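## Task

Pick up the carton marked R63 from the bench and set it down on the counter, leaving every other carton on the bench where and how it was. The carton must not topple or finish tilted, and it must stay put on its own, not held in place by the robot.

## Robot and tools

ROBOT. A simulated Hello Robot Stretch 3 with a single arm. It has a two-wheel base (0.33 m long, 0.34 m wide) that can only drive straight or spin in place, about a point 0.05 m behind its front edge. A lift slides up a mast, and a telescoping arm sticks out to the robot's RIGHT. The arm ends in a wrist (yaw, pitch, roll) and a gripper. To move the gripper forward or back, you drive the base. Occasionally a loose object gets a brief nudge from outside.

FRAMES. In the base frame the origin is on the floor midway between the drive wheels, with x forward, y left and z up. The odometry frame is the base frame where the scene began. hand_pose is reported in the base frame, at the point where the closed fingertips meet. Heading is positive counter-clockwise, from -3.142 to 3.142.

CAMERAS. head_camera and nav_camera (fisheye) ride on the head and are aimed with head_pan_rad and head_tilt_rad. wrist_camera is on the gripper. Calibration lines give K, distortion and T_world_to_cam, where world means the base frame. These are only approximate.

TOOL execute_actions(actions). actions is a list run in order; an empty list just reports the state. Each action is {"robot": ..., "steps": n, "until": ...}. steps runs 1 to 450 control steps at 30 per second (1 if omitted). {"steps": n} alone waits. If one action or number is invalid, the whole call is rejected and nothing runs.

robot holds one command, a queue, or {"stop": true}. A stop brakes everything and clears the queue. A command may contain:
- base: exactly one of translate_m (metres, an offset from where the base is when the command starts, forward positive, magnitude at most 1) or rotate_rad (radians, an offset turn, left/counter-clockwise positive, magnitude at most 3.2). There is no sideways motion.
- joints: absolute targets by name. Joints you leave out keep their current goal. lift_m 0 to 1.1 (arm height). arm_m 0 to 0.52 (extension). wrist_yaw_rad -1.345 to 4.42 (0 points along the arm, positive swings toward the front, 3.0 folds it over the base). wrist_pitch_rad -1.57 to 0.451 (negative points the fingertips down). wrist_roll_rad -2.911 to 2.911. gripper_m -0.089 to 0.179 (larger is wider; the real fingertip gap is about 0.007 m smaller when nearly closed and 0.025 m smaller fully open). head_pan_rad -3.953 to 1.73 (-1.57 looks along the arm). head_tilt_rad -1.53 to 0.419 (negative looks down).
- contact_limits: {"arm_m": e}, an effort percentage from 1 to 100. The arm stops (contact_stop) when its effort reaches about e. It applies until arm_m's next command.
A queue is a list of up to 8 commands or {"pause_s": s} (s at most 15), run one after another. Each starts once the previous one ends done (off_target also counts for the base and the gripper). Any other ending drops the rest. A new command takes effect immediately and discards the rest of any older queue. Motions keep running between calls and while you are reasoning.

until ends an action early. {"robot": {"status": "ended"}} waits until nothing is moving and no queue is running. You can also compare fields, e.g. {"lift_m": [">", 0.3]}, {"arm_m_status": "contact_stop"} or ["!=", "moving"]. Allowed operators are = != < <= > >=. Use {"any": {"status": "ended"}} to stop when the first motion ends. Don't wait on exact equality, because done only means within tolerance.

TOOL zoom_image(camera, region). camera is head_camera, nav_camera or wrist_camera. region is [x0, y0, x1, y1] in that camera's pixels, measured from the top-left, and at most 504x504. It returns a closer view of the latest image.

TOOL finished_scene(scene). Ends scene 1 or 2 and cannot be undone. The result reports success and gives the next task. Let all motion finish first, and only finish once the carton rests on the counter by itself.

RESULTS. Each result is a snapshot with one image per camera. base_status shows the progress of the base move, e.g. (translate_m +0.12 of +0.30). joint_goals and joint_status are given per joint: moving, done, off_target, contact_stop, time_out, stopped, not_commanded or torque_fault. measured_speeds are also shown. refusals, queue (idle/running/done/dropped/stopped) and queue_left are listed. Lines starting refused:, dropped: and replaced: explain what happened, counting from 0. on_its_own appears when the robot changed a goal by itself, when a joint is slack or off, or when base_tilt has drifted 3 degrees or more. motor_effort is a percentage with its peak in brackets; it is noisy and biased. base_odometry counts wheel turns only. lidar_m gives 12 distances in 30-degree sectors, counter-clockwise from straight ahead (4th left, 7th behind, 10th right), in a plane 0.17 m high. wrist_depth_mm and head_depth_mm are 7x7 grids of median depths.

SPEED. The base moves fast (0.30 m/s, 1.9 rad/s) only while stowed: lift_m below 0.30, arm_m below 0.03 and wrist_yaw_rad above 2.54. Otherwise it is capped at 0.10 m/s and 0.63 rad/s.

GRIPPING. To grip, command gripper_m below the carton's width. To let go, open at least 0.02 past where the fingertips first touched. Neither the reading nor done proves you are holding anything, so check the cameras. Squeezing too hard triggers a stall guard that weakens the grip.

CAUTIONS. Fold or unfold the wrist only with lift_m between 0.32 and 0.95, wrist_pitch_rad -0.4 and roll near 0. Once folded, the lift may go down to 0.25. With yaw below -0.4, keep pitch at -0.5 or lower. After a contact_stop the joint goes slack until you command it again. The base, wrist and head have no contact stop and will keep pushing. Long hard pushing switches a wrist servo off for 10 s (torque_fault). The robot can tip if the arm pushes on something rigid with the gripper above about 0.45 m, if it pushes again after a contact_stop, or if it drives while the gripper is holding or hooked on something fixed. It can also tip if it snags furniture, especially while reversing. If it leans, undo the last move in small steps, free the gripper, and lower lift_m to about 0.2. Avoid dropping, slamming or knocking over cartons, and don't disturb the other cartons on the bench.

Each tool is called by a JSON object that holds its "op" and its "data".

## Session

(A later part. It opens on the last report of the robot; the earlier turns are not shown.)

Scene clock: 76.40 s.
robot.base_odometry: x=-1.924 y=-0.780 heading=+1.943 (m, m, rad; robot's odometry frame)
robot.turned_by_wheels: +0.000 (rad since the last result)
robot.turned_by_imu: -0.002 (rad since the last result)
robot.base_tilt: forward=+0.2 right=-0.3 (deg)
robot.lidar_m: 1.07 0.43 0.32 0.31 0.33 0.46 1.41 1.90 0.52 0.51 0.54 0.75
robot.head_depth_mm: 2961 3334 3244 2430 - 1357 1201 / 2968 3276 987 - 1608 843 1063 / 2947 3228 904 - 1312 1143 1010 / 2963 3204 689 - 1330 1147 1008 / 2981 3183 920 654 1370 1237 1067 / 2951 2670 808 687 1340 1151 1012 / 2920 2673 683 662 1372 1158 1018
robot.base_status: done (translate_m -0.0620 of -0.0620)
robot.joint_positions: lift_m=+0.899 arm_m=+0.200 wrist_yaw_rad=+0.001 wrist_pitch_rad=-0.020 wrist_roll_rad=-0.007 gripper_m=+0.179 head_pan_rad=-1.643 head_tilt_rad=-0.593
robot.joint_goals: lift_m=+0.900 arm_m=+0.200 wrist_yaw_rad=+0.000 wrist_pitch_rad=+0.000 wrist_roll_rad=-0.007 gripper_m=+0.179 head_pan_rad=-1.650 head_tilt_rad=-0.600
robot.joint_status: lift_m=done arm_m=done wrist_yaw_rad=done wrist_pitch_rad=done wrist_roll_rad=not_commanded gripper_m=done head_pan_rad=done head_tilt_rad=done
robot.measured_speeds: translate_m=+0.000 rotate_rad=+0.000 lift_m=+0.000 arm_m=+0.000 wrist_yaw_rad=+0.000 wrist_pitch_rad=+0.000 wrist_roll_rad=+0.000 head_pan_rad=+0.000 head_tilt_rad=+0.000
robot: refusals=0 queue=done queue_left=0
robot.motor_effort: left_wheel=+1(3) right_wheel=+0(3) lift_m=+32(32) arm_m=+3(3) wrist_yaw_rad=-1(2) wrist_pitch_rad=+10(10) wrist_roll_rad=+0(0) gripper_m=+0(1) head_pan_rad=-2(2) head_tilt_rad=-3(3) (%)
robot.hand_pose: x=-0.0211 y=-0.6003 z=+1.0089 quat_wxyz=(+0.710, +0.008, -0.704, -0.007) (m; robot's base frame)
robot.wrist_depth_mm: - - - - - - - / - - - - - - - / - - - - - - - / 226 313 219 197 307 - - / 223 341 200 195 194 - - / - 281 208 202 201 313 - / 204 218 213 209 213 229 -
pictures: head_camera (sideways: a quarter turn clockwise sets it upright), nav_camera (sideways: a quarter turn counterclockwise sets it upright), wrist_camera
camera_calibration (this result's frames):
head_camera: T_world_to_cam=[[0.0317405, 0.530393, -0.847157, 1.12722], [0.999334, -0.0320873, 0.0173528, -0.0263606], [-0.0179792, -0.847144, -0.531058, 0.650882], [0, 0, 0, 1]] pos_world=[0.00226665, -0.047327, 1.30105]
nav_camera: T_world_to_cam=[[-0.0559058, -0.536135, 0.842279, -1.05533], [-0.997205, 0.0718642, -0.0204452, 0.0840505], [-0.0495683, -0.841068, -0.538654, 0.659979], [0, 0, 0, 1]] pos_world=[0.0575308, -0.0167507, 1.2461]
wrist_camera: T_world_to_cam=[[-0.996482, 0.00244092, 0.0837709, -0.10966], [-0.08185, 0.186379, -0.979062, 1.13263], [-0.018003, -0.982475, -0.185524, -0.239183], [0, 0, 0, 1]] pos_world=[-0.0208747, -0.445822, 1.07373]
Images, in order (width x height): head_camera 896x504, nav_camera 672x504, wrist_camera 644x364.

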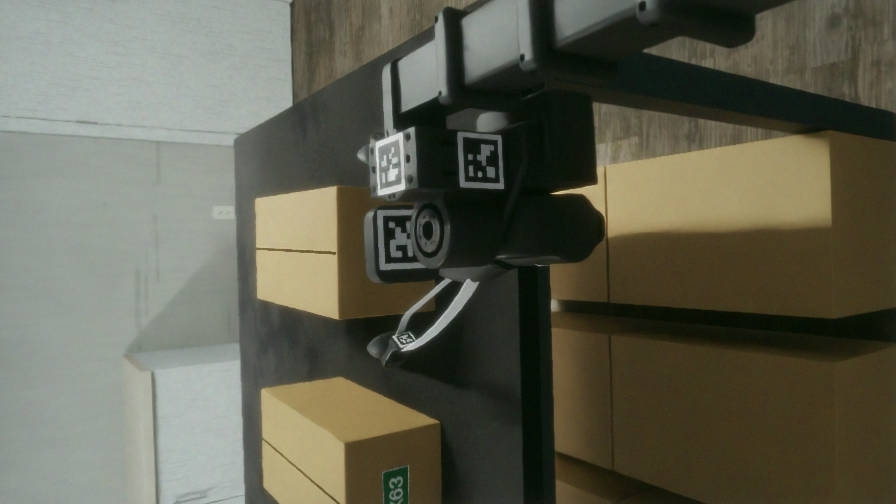

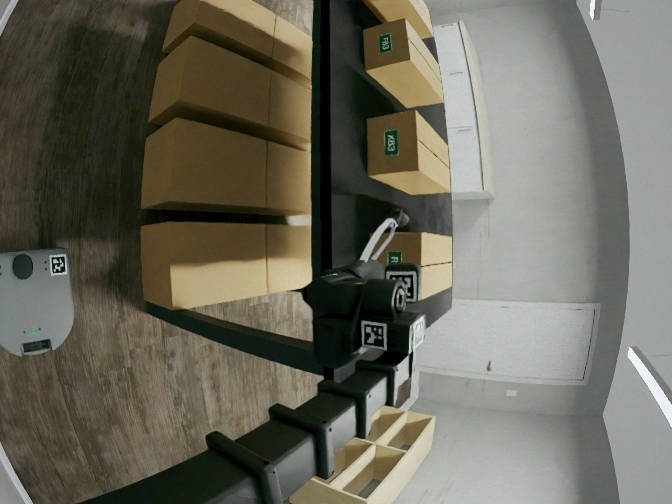

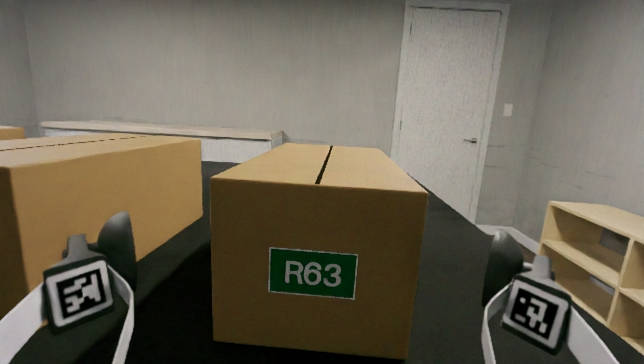

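{"op": "execute_actions", "data": {"actions": [{"robot":{"joints":{"arm_m":0.31,"lift_m":0.885}},"steps":450,"until":{"robot":{"status":"ended"}}}]}}

{"op": "execute_actions", "data": {"actions": [{"robot":[{"joints":{"gripper_m":0.07}},{"joints":{"lift_m":0.93}}],"steps":450,"until":{"robot":{"status":"ended"}}}]}}

Scene clock: 84.40 s.
robot.base_odometry: x=-1.924 y=-0.780 heading=+1.943 (m, m, rad; robot's odometry frame)
robot.turned_by_wheels: +0.000 (rad since the last result)
robot.turned_by_imu: -0.001 (rad since the last result)
robot.base_tilt: forward=+0.2 right=-0.2 (deg)
robot.lidar_m: 1.07 0.43 0.32 0.31 0.33 0.46 1.41 1.90 0.52 0.51 0.54 0.75
robot.head_depth_mm: 2962 3323 3274 2267 - 1323 1204 / 2986 3281 1093 - 1625 837 1068 / 2998 3279 1027 - 1324 1139 1006 / 2983 3249 713 - 1327 1152 1011 / 2957 3190 925 680 1385 1248 1070 / 2946 2684 806 688 1333 1151 1019 / 2957 2699 682 664 1382 1160 1018
robot.base_status: done (translate_m -0.0620 of -0.0620)
robot.joint_positions: lift_m=+0.886 arm_m=+0.310 wrist_yaw_rad=+0.001 wrist_pitch_rad=-0.020 wrist_roll_rad=-0.007 gripper_m=+0.179 head_pan_rad=-1.643 head_tilt_rad=-0.593
robot.joint_goals: lift_m=+0.885 arm_m=+0.310 wrist_yaw_rad=+0.000 wrist_pitch_rad=+0.000 wrist_roll_rad=-0.007 gripper_m=+0.179 head_pan_rad=-1.650 head_tilt_rad=-0.600
robot.joint_status: lift_m=done arm_m=done wrist_yaw_rad=done wrist_pitch_rad=done wrist_roll_rad=not_commanded gripper_m=done head_pan_rad=done head_tilt_rad=done
robot.measured_speeds: translate_m=+0.000 rotate_rad=+0.000 lift_m=+0.000 arm_m=+0.000 wrist_yaw_rad=+0.000 wrist_pitch_rad=+0.000 wrist_roll_rad=+0.000 head_pan_rad=+0.000 head_tilt_rad=+0.000
robot: refusals=0 queue=done queue_left=0
robot.motor_effort: left_wheel=+2(2) right_wheel=+0(0) lift_m=+11(28) arm_m=+3(5) wrist_yaw_rad=-1(1) wrist_pitch_rad=+9(9) wrist_roll_rad=+0(0) gripper_m=+1(1) head_pan_rad=-2(2) head_tilt_rad=-2(3) (%)
robot.hand_pose: x=-0.0212 y=-0.7103 z=+0.9950 quat_wxyz=(+0.710, +0.008, -0.704, -0.007) (m; robot's base frame)
robot.wrist_depth_mm: - - - - - - - / - - - - - - - / 309 - - - - - - / 217 250 119 128 139 - - / 218 113 111 108 105 234 - / - 118 115 112 108 107 - / 186 124 119 116 113 199 224
pictures: head_camera (sideways: a quarter turn clockwise sets it upright), nav_camera (sideways: a quarter turn counterclockwise sets it upright), wrist_camera
camera_calibration (this result's frames):
head_camera: T_world_to_cam=[[0.0317422, 0.530393, -0.847157, 1.12722], [0.999334, -0.0320904, 0.0173528, -0.0263606], [-0.0179818, -0.847144, -0.531059, 0.650882], [0, 0, 0, 1]] pos_world=[0.0022665, -0.047327, 1.30105]
nav_camera: T_world_to_cam=[[-0.0559074, -0.536135, 0.842279, -1.05533], [-0.997205, 0.0718673, -0.0204452, 0.0840505], [-0.049571, -0.841067, -0.538654, 0.659979], [0, 0, 0, 1]] pos_world=[0.0575308, -0.0167509, 1.2461]
wrist_camera: T_world_to_cam=[[-0.996481, 0.0028049, 0.0837703, -0.108062], [-0.081784, 0.186266, -0.97909, 1.13951], [-0.0183498, -0.982495, -0.185381, -0.349978], [0, 0, 0, 1]] pos_world=[-0.0209104, -0.5558, 1.05985]
Images, in order (width x height): head_camera 896x504, nav_camera 672x504, wrist_camera 644x364.

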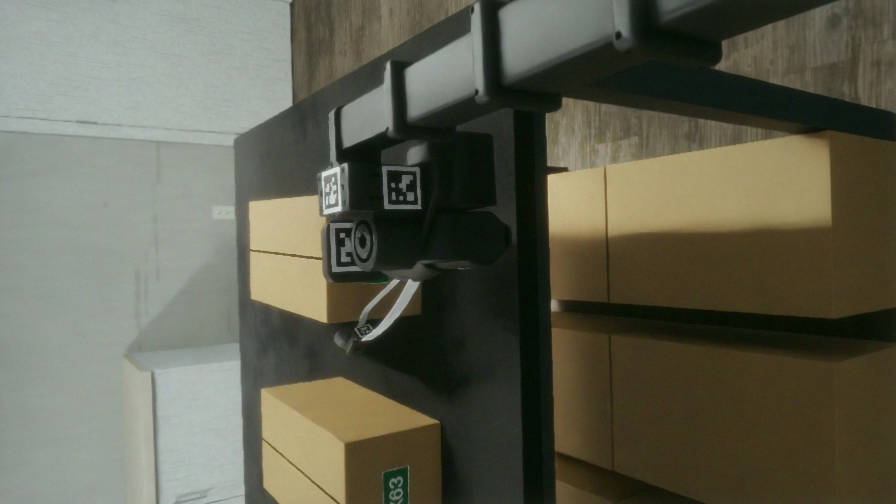

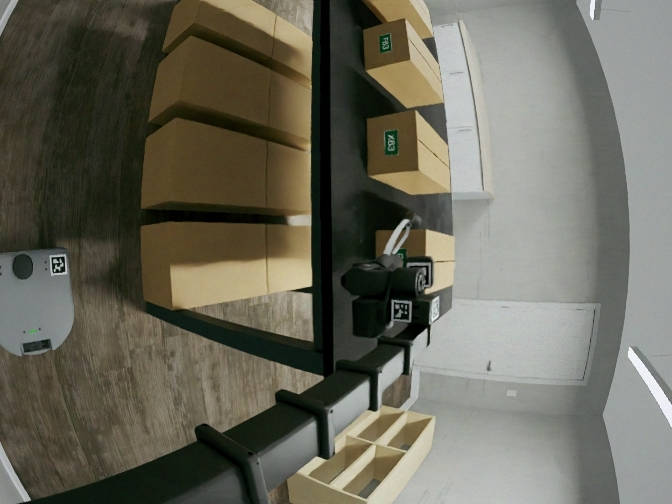

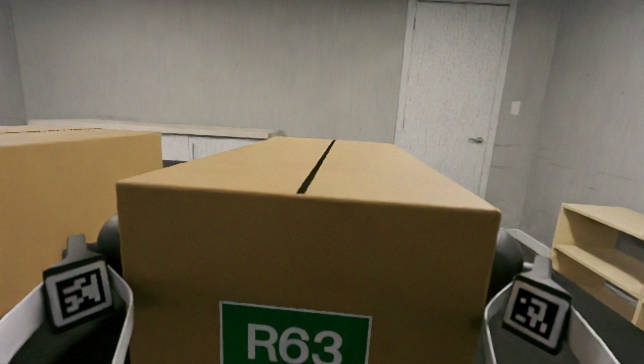

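Scene clock: 86.83 s.
robot.base_odometry: x=-1.924 y=-0.780 heading=+1.943 (m, m, rad; robot's odometry frame)
robot.turned_by_wheels: +0.000 (rad since the last result)
robot.turned_by_imu: -0.001 (rad since the last result)
robot.base_tilt: forward=+0.2 right=-0.3 (deg)
robot.lidar_m: 1.07 0.43 0.32 0.31 0.33 0.46 1.41 1.89 0.52 0.51 0.54 0.75
robot.head_depth_mm: 2961 3257 3494 - 680 1392 1199 / 2888 3329 3549 644 716 844 1061 / 2963 3265 - 646 1317 1137 1004 / 2949 3226 - 625 1322 1149 1010 / 2968 3156 829 683 1375 1239 1065 / 2918 2640 810 686 1317 1152 1012 / 2927 2735 683 663 1376 1161 1020
robot.base_status: done (translate_m -0.0620 of -0.0620)
robot.joint_positions: lift_m=+0.929 arm_m=+0.310 wrist_yaw_rad=+0.000 wrist_pitch_rad=-0.027 wrist_roll_rad=-0.007 gripper_m=+0.075 head_pan_rad=-1.643 head_tilt_rad=-0.593
robot.joint_goals: lift_m=+0.930 arm_m=+0.310 wrist_yaw_rad=+0.000 wrist_pitch_rad=+0.000 wrist_roll_rad=-0.007 gripper_m=+0.074 head_pan_rad=-1.650 head_tilt_rad=-0.600
robot.joint_status: lift_m=done arm_m=done wrist_yaw_rad=done wrist_pitch_rad=done wrist_roll_rad=not_commanded gripper_m=done head_pan_rad=done head_tilt_rad=done
robot.measured_speeds: translate_m=+0.000 rotate_rad=+0.000 lift_m=+0.000 arm_m=+0.000 wrist_yaw_rad=+0.000 wrist_pitch_rad=+0.000 wrist_roll_rad=+0.000 head_pan_rad=+0.000 head_tilt_rad=+0.000
robot: refusals=0 queue=done queue_left=0
robot.motor_effort: left_wheel=+2(3) right_wheel=-1(1) lift_m=+32(34) arm_m=+2(3) wrist_yaw_rad=-1(1) wrist_pitch_rad=+12(13) wrist_roll_rad=+0(0) gripper_m=-32(99) head_pan_rad=-2(2) head_tilt_rad=-3(2) (%)
robot.hand_pose: x=-0.0213 y=-0.7102 z=+1.0371 quat_wxyz=(+0.710, +0.010, -0.704, -0.010) (m; robot's base frame)
robot.wrist_depth_mm: - - - - - - - / - - - - - - - / - - - - - - - / 268 283 121 130 144 - - / 220 125 123 124 124 - - / 213 127 127 128 128 - - / 233 232 131 132 132 267 -
pictures: head_camera (sideways: a quarter turn clockwise sets it upright), nav_camera (sideways: a quarter turn counterclockwise sets it upright), wrist_camera
camera_calibration (this result's frames):
head_camera: T_world_to_cam=[[0.0317497, 0.530497, -0.847092, 1.12714], [0.999334, -0.0320926, 0.0173577, -0.026367], [-0.0179772, -0.847079, -0.531162, 0.651017], [0, 0, 0, 1]] pos_world=[0.0022665, -0.0473269, 1.30104]
nav_camera: T_world_to_cam=[[-0.0559149, -0.536238, 0.842213, -1.05524], [-0.997204, 0.0718699, -0.0204452, 0.0840506], [-0.0495663, -0.841002, -0.538757, 0.660113], [0, 0, 0, 1]] pos_world=[0.0575313, -0.0167441, 1.2461]
wrist_camera: T_world_to_cam=[[-0.996479, 0.00290697, 0.0837953, -0.111717], [-0.0816594, 0.193085, -0.977778, 1.18417], [-0.019022, -0.981178, -0.192168, -0.334086], [0, 0, 0, 1]] pos_world=[-0.0209795, -0.556119, 1.10302]
Images, in order (width x height): head_camera 896x504, nav_camera 672x504, wrist_camera 644x364.

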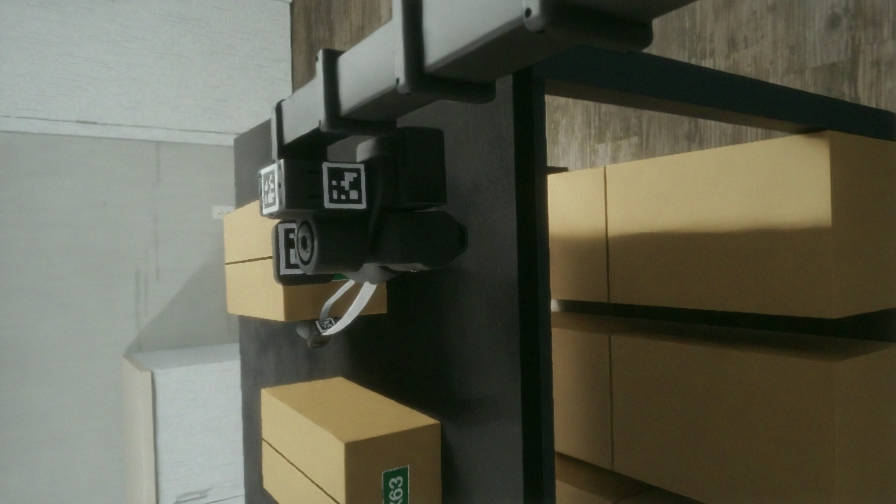

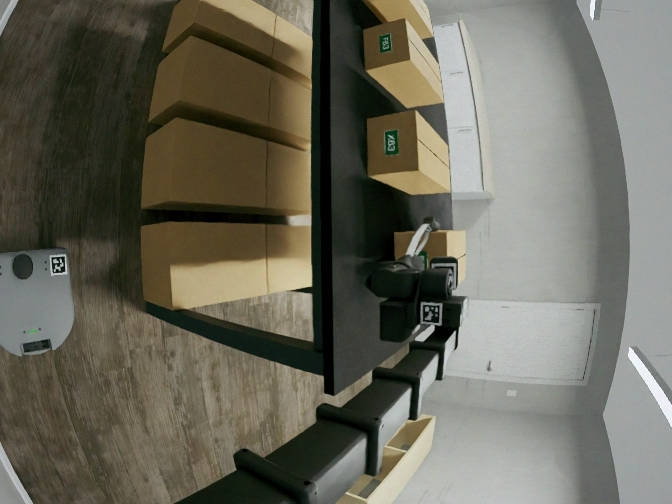

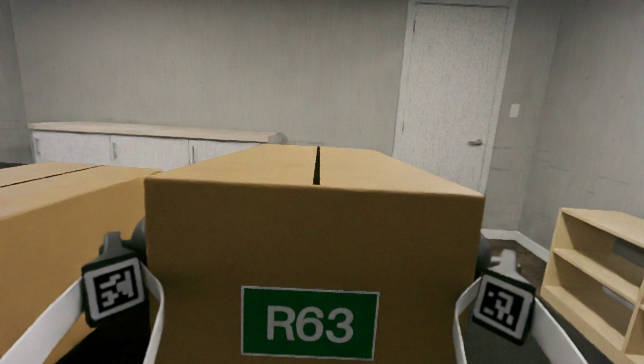

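{"op": "execute_actions", "data": {"actions": [{"robot":[{"joints":{"lift_m":0.97,"arm_m":0,"head_pan_rad":-0.4},"base":{"translate_m":-0.72}},{"base":{"rotate_rad":-1.58}},{"base":{"translate_m":1}},{"base":{"translate_m":0.72}},{"base":{"rotate_rad":1.25}}],"steps":450},{"steps":450},{"steps":450,"until":{"robot":{"status":"ended"}}}]}}

Scene clock: 129.23 s.
robot.base_odometry: x=-0.054 y=-0.839 heading=+1.613 (m, m, rad; robot's odometry frame)
robot.turned_by_wheels: -0.330 (rad since the last result)
robot.turned_by_imu: -0.329 (rad since the last result)
robot.base_tilt: forward=+0.2 right=-0.3 (deg)
robot.lidar_m: 2.15 0.71 0.57 0.95 2.05 0.90 0.91 0.79 1.07 1.71 1.70 1.60
robot.head_depth_mm: 1694 1822 1978 2138 1754 1432 1207 / 1894 1719 1827 2084 1778 1437 1206 / 2117 1699 1695 1935 1783 1435 1215 / 2369 1820 1922 2171 1786 1451 1224 / 2700 2073 2283 2322 1786 1446 1209 / 3153 2408 2828 2323 1819 1452 1227 / 3147 3373 3379 2365 1790 1468 1225
robot.base_status: done (rotate_rad +1.2499 of +1.2500)
robot.joint_positions: lift_m=+0.969 arm_m=+0.001 wrist_yaw_rad=+0.000 wrist_pitch_rad=-0.028 wrist_roll_rad=-0.007 gripper_m=+0.106 head_pan_rad=-0.407 head_tilt_rad=-0.593
robot.joint_goals: lift_m=+0.970 arm_m=+0.000 wrist_yaw_rad=+0.000 wrist_pitch_rad=+0.000 wrist_roll_rad=-0.007 gripper_m=+0.106 head_pan_rad=-0.400 head_tilt_rad=-0.600
robot.joint_status: lift_m=done arm_m=done wrist_yaw_rad=done wrist_pitch_rad=done wrist_roll_rad=not_commanded gripper_m=done head_pan_rad=done head_tilt_rad=done
robot.measured_speeds: translate_m=+0.000 rotate_rad=+0.000 lift_m=+0.000 arm_m=+0.000 wrist_yaw_rad=+0.000 wrist_pitch_rad=+0.000 wrist_roll_rad=+0.000 head_pan_rad=+0.000 head_tilt_rad=+0.000
robot: refusals=0 queue=done queue_left=0
robot.on_its_own: gripper_m is held at +0.106, not at your +0.070, by its stall guard, which is not easing now
robot.motor_effort: left_wheel=-2(5) right_wheel=+3(4) lift_m=+32(33) arm_m=-4(5) wrist_yaw_rad=-1(0) wrist_pitch_rad=+13(13) wrist_roll_rad=+0(0) gripper_m=-19(33) head_pan_rad=+3(34) head_tilt_rad=-3(3) (%)
robot.hand_pose: x=-0.0213 y=-0.4016 z=+1.0768 quat_wxyz=(+0.710, +0.010, -0.704, -0.010) (m; robot's base frame)
robot.wrist_depth_mm: - - - - - - 960 / - - - - - - 992 / - - - - - - 963 / - - 122 131 145 - 973 / - 125 124 124 124 - 976 / - 127 127 128 128 - 993 / - - 131 131 132 - 813
pictures: head_camera (sideways: a quarter turn clockwise sets it upright), nav_camera (sideways: a quarter turn counterclockwise sets it upright), wrist_camera
camera_calibration (this result's frames):
head_camera: T_world_to_cam=[[-0.490627, 0.204255, -0.847092, 1.13033], [0.358591, 0.933333, 0.0173577, -0.0224584], [0.794165, -0.295244, -0.531162, 0.646063], [0, 0, 0, 1]] pos_world=[0.0495412, -0.0191676, 1.30104]
nav_camera: T_world_to_cam=[[0.488111, -0.228965, 0.842213, -1.05856], [-0.395462, -0.918255, -0.0204452, 0.0803799], [0.778047, -0.323083, -0.538757, 0.655065], [0, 0, 0, 1]] pos_world=[0.0388099, 0.0430767, 1.2461]
wrist_camera: T_world_to_cam=[[-0.996479, 0.00282296, 0.0837991, -0.115982], [-0.0816602, 0.194077, -0.977582, 1.16364], [-0.0190231, -0.980982, -0.193163, -0.022541], [0, 0, 0, 1]] pos_world=[-0.0209796, -0.247621, 1.14292]
Images, in order (width x height): head_camera 896x504, nav_camera 672x504, wrist_camera 644x364.

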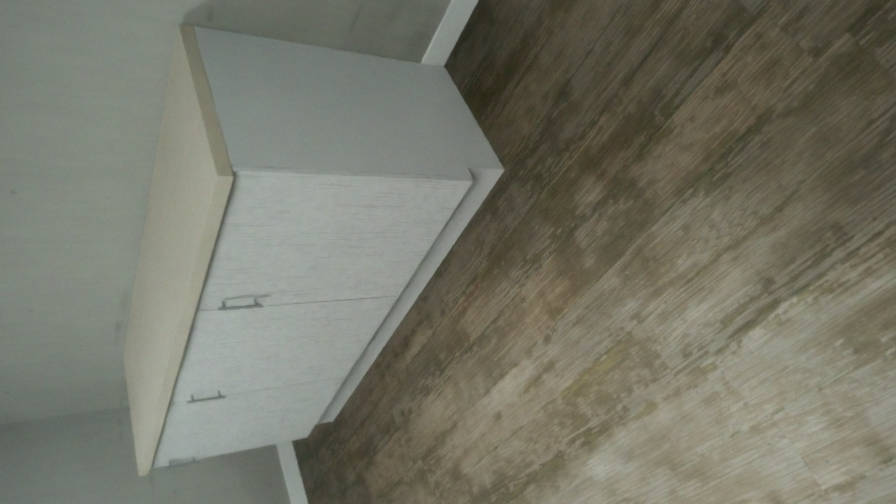

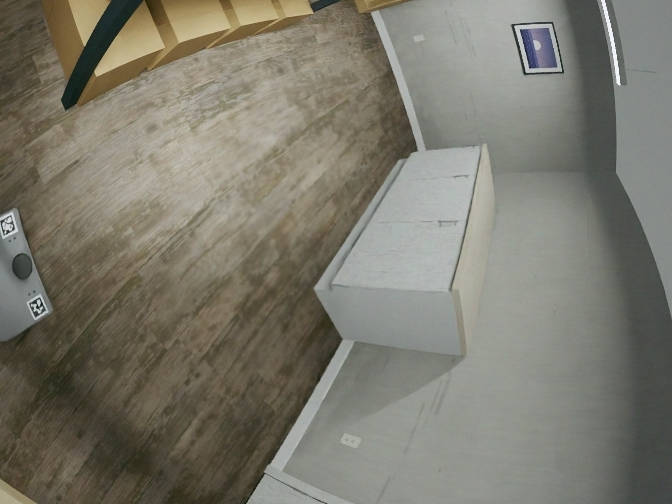

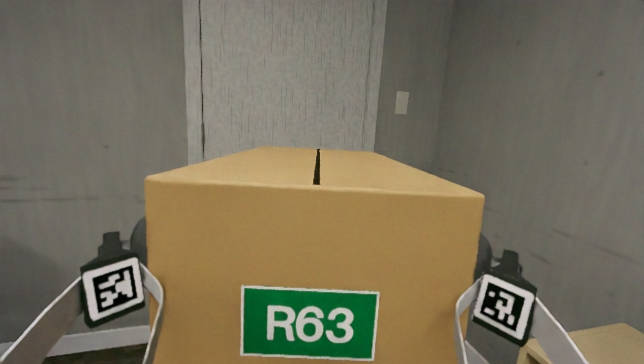

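{"op": "execute_actions", "data": {"actions": [{"robot":[{"base":{"translate_m":1}},{"base":{"translate_m":0.65},"joints":{"head_pan_rad":-1.4}},{"base":{"rotate_rad":0.38}},{"joints":{"arm_m":0.46}},{"joints":{"lift_m":0.91}}],"steps":450},{"steps":450,"until":{"robot":{"status":"ended"}}}]}}

Scene clock: 160.13 s.
robot.base_odometry: x=-0.124 y=+0.810 heading=+1.993 (m, m, rad; robot's odometry frame)
robot.turned_by_wheels: +0.380 (rad since the last result)
robot.turned_by_imu: +0.375 (rad since the last result)
robot.base_tilt: forward=+0.2 right=-0.2 (deg)
robot.lidar_m: 2.00 1.87 0.81 0.80 0.85 1.26 2.39 1.65 0.67 0.66 0.71 1.04
robot.head_depth_mm: 1008 1097 - 723 799 931 1151 / 1037 1117 798 740 836 982 1185 / 1062 1175 948 764 872 1035 1214 / 1099 1228 979 789 918 1094 1219 / 1127 1259 985 822 967 1167 1223 / 1164 1317 992 860 1022 1253 1221 / 1219 1346 1000 903 1073 1347 1223
robot.base_status: done (rotate_rad +0.3799 of +0.3800)
robot.joint_positions: lift_m=+0.911 arm_m=+0.460 wrist_yaw_rad=+0.000 wrist_pitch_rad=-0.028 wrist_roll_rad=-0.007 gripper_m=+0.106 head_pan_rad=-1.393 head_tilt_rad=-0.593
robot.joint_goals: lift_m=+0.910 arm_m=+0.460 wrist_yaw_rad=+0.000 wrist_pitch_rad=+0.000 wrist_roll_rad=-0.007 gripper_m=+0.106 head_pan_rad=-1.400 head_tilt_rad=-0.600
robot.joint_status: lift_m=done arm_m=done wrist_yaw_rad=done wrist_pitch_rad=done wrist_roll_rad=not_commanded gripper_m=done head_pan_rad=done head_tilt_rad=done
robot.measured_speeds: translate_m=+0.000 rotate_rad=+0.000 lift_m=+0.000 arm_m=+0.000 wrist_yaw_rad=+0.000 wrist_pitch_rad=+0.000 wrist_roll_rad=+0.000 head_pan_rad=+0.000 head_tilt_rad=+0.000
robot: refusals=0 queue=done queue_left=0
robot.on_its_own: gripper_m is held at +0.106, not at your +0.070, by its stall guard, which is not easing now
robot.motor_effort: left_wheel=-2(6) right_wheel=+3(5) lift_m=+13(30) arm_m=+2(4) wrist_yaw_rad=+0(0) wrist_pitch_rad=+13(13) wrist_roll_rad=+0(0) gripper_m=-20(19) head_pan_rad=-2(31) head_tilt_rad=-2(2) (%)
robot.hand_pose: x=-0.0213 y=-0.8601 z=+1.0179 quat_wxyz=(+0.710, +0.010, -0.704, -0.010) (m; robot's base frame)
robot.wrist_depth_mm: 571 551 542 524 512 499 479 / 591 574 553 543 531 508 496 / 613 602 577 558 545 531 518 / 633 616 122 131 145 552 536 / 403 125 124 124 124 457 525 / 298 127 127 128 128 332 348 / 220 213 131 131 132 241 265
pictures: head_camera (sideways: a quarter turn clockwise sets it upright), nav_camera (sideways: a quarter turn counterclockwise sets it upright), wrist_camera
camera_calibration (this result's frames):
head_camera: T_world_to_cam=[[-0.100443, 0.521868, -0.847092, 1.12795], [0.976224, 0.216067, 0.0173577, -0.026226], [0.192087, -0.825209, -0.531162, 0.649735], [0, 0, 0, 1]] pos_world=[0.0140909, -0.0468047, 1.30104]
nav_camera: T_world_to_cam=[[0.0784486, -0.533407, 0.842213, -1.05606], [-0.983999, -0.176999, -0.0204452, 0.08397], [0.159977, -0.827132, -0.538757, 0.658835], [0, 0, 0, 1]] pos_world=[0.0600747, -0.00350349, 1.2461]
wrist_camera: T_world_to_cam=[[-0.996479, 0.00282278, 0.0837988, -0.109752], [-0.0816598, 0.194079, -0.977581, 1.19504], [-0.0190231, -0.980982, -0.193165, -0.483672], [0, 0, 0, 1]] pos_world=[-0.0209796, -0.706095, 1.08401]
Images, in order (width x height): head_camera 896x504, nav_camera 672x504, wrist_camera 644x364.

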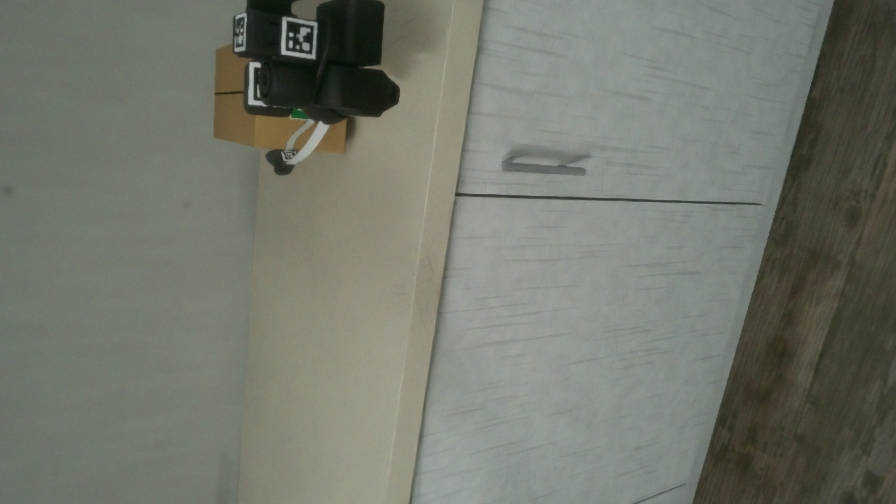

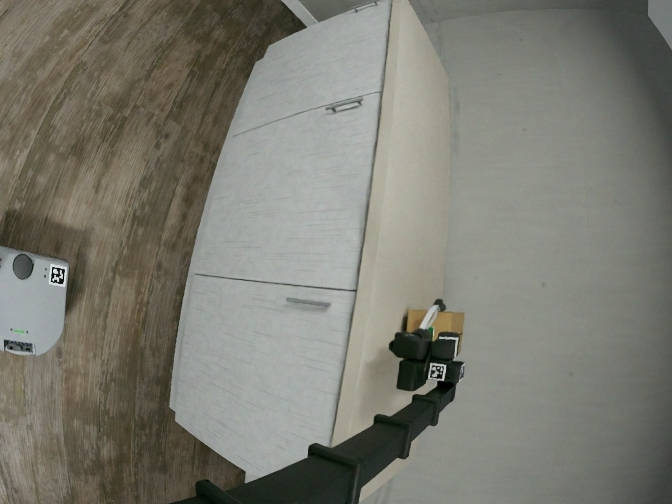

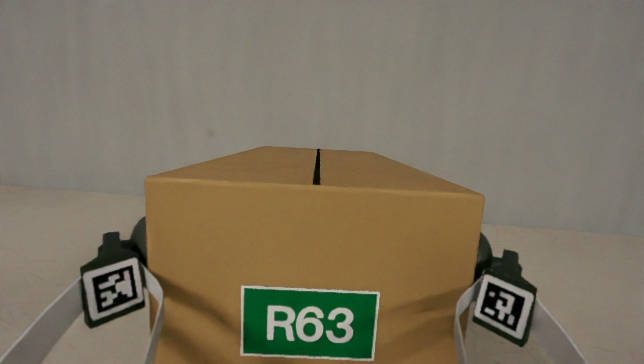

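Depths match the bench's height.

{"op": "execute_actions", "data": {"actions": [{"robot":[{"joints":{"lift_m":0.886}},{"joints":{"gripper_m":0.179}},{"joints":{"arm_m":0.3}}],"steps":450,"until":{"robot":{"status":"ended"}}}]}}

Scene clock: 169.07 s.
robot.base_odometry: x=-0.124 y=+0.810 heading=+1.993 (m, m, rad; robot's odometry frame)
robot.turned_by_wheels: +0.000 (rad since the last result)
robot.turned_by_imu: -0.002 (rad since the last result)
robot.base_tilt: forward=+0.2 right=-0.2 (deg)
robot.lidar_m: 2.00 1.88 0.81 0.80 0.85 1.26 2.39 1.65 0.67 0.66 0.71 1.04
robot.head_depth_mm: 1005 1091 956 - 803 932 1149 / 1034 1111 802 - 836 984 1178 / 1065 1184 1001 767 874 1037 1212 / 1104 1224 978 787 915 1100 1214 / 1139 1274 986 821 963 1178 1224 / 1170 1306 995 864 1021 1255 1220 / 1218 1340 1003 903 1076 1338 1223
robot.base_status: done (rotate_rad +0.3799 of +0.3800)
robot.joint_positions: lift_m=+0.887 arm_m=+0.300 wrist_yaw_rad=+0.000 wrist_pitch_rad=-0.021 wrist_roll_rad=-0.007 gripper_m=+0.179 head_pan_rad=-1.393 head_tilt_rad=-0.593
robot.joint_goals: lift_m=+0.886 arm_m=+0.300 wrist_yaw_rad=+0.000 wrist_pitch_rad=+0.000 wrist_roll_rad=-0.007 gripper_m=+0.179 head_pan_rad=-1.400 head_tilt_rad=-0.600
robot.joint_status: lift_m=done arm_m=done wrist_yaw_rad=done wrist_pitch_rad=done wrist_roll_rad=not_commanded gripper_m=done head_pan_rad=done head_tilt_rad=done
robot.measured_speeds: translate_m=+0.000 rotate_rad=+0.000 lift_m=+0.000 arm_m=+0.000 wrist_yaw_rad=+0.000 wrist_pitch_rad=+0.000 wrist_roll_rad=+0.000 head_pan_rad=+0.000 head_tilt_rad=+0.000
robot: refusals=0 queue=done queue_left=0
robot.motor_effort: left_wheel=-2(2) right_wheel=+3(2) lift_m=+12(10) arm_m=-4(5) wrist_yaw_rad=-1(1) wrist_pitch_rad=+9(13) wrist_roll_rad=+0(0) gripper_m=+1(83) head_pan_rad=-3(1) head_tilt_rad=-3(3) (%)
robot.hand_pose: x=-0.0213 y=-0.7010 z=+0.9959 quat_wxyz=(+0.710, +0.008, -0.704, -0.007) (m; robot's base frame)
robot.wrist_depth_mm: 732 714 695 674 656 641 619 / 760 728 714 698 675 663 638 / 788 769 744 706 705 673 655 / 586 624 582 280 671 696 686 / 380 377 354 292 389 449 469 / - 265 271 282 289 294 311 / 193 204 210 214 219 215 232
pictures: head_camera (sideways: a quarter turn clockwise sets it upright), nav_camera (sideways: a quarter turn counterclockwise sets it upright), wrist_camera
camera_calibration (this result's frames):
head_camera: T_world_to_cam=[[-0.100443, 0.521868, -0.847092, 1.12795], [0.976224, 0.216067, 0.0173577, -0.026226], [0.192088, -0.825208, -0.531162, 0.649735], [0, 0, 0, 1]] pos_world=[0.0140909, -0.0468047, 1.30104]
nav_camera: T_world_to_cam=[[0.0784487, -0.533407, 0.842213, -1.05606], [-0.983999, -0.176999, -0.0204452, 0.08397], [0.159977, -0.827132, -0.538757, 0.658835], [0, 0, 0, 1]] pos_world=[0.0600747, -0.00350348, 1.2461]
wrist_camera: T_world_to_cam=[[-0.996479, 0.00345279, 0.083772, -0.107883], [-0.0816562, 0.186744, -0.979009, 1.13888], [-0.0190242, -0.982402, -0.185805, -0.340256], [0, 0, 0, 1]] pos_world=[-0.0209799, -0.546575, 1.06079]
Images, in order (width x height): head_camera 896x504, nav_camera 672x504, wrist_camera 644x364.

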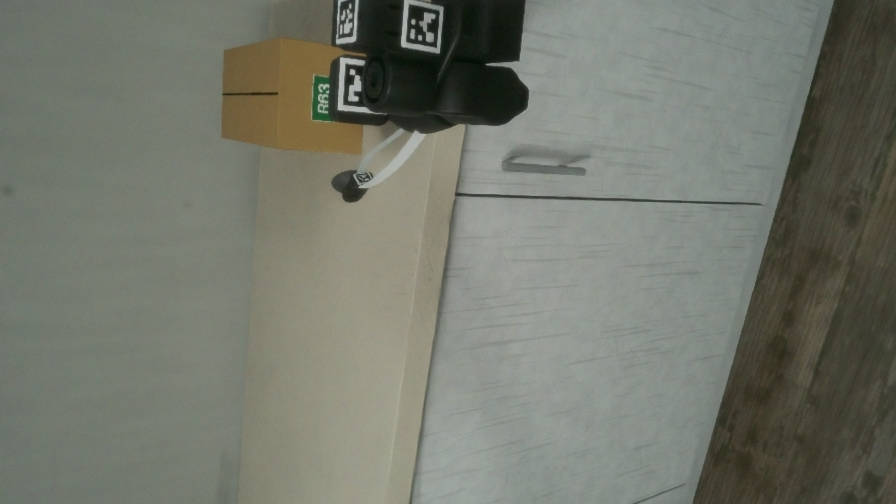

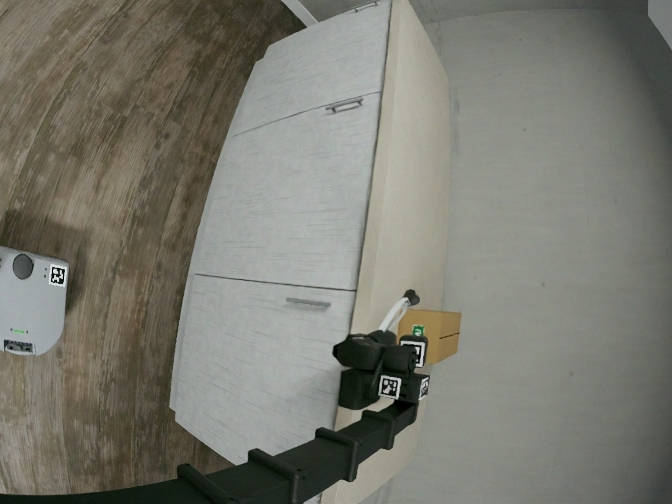

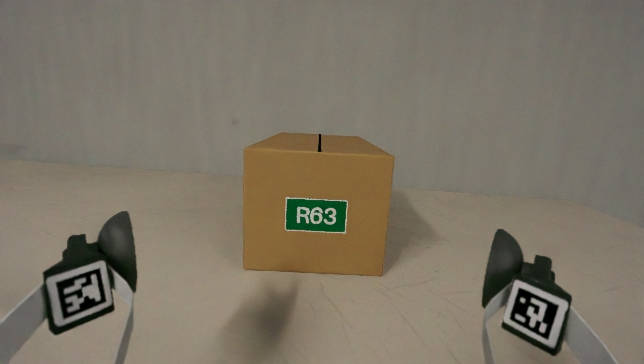

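{"op": "finished_scene", "data": {"scene": 1}}

The scene is finished: the task was done.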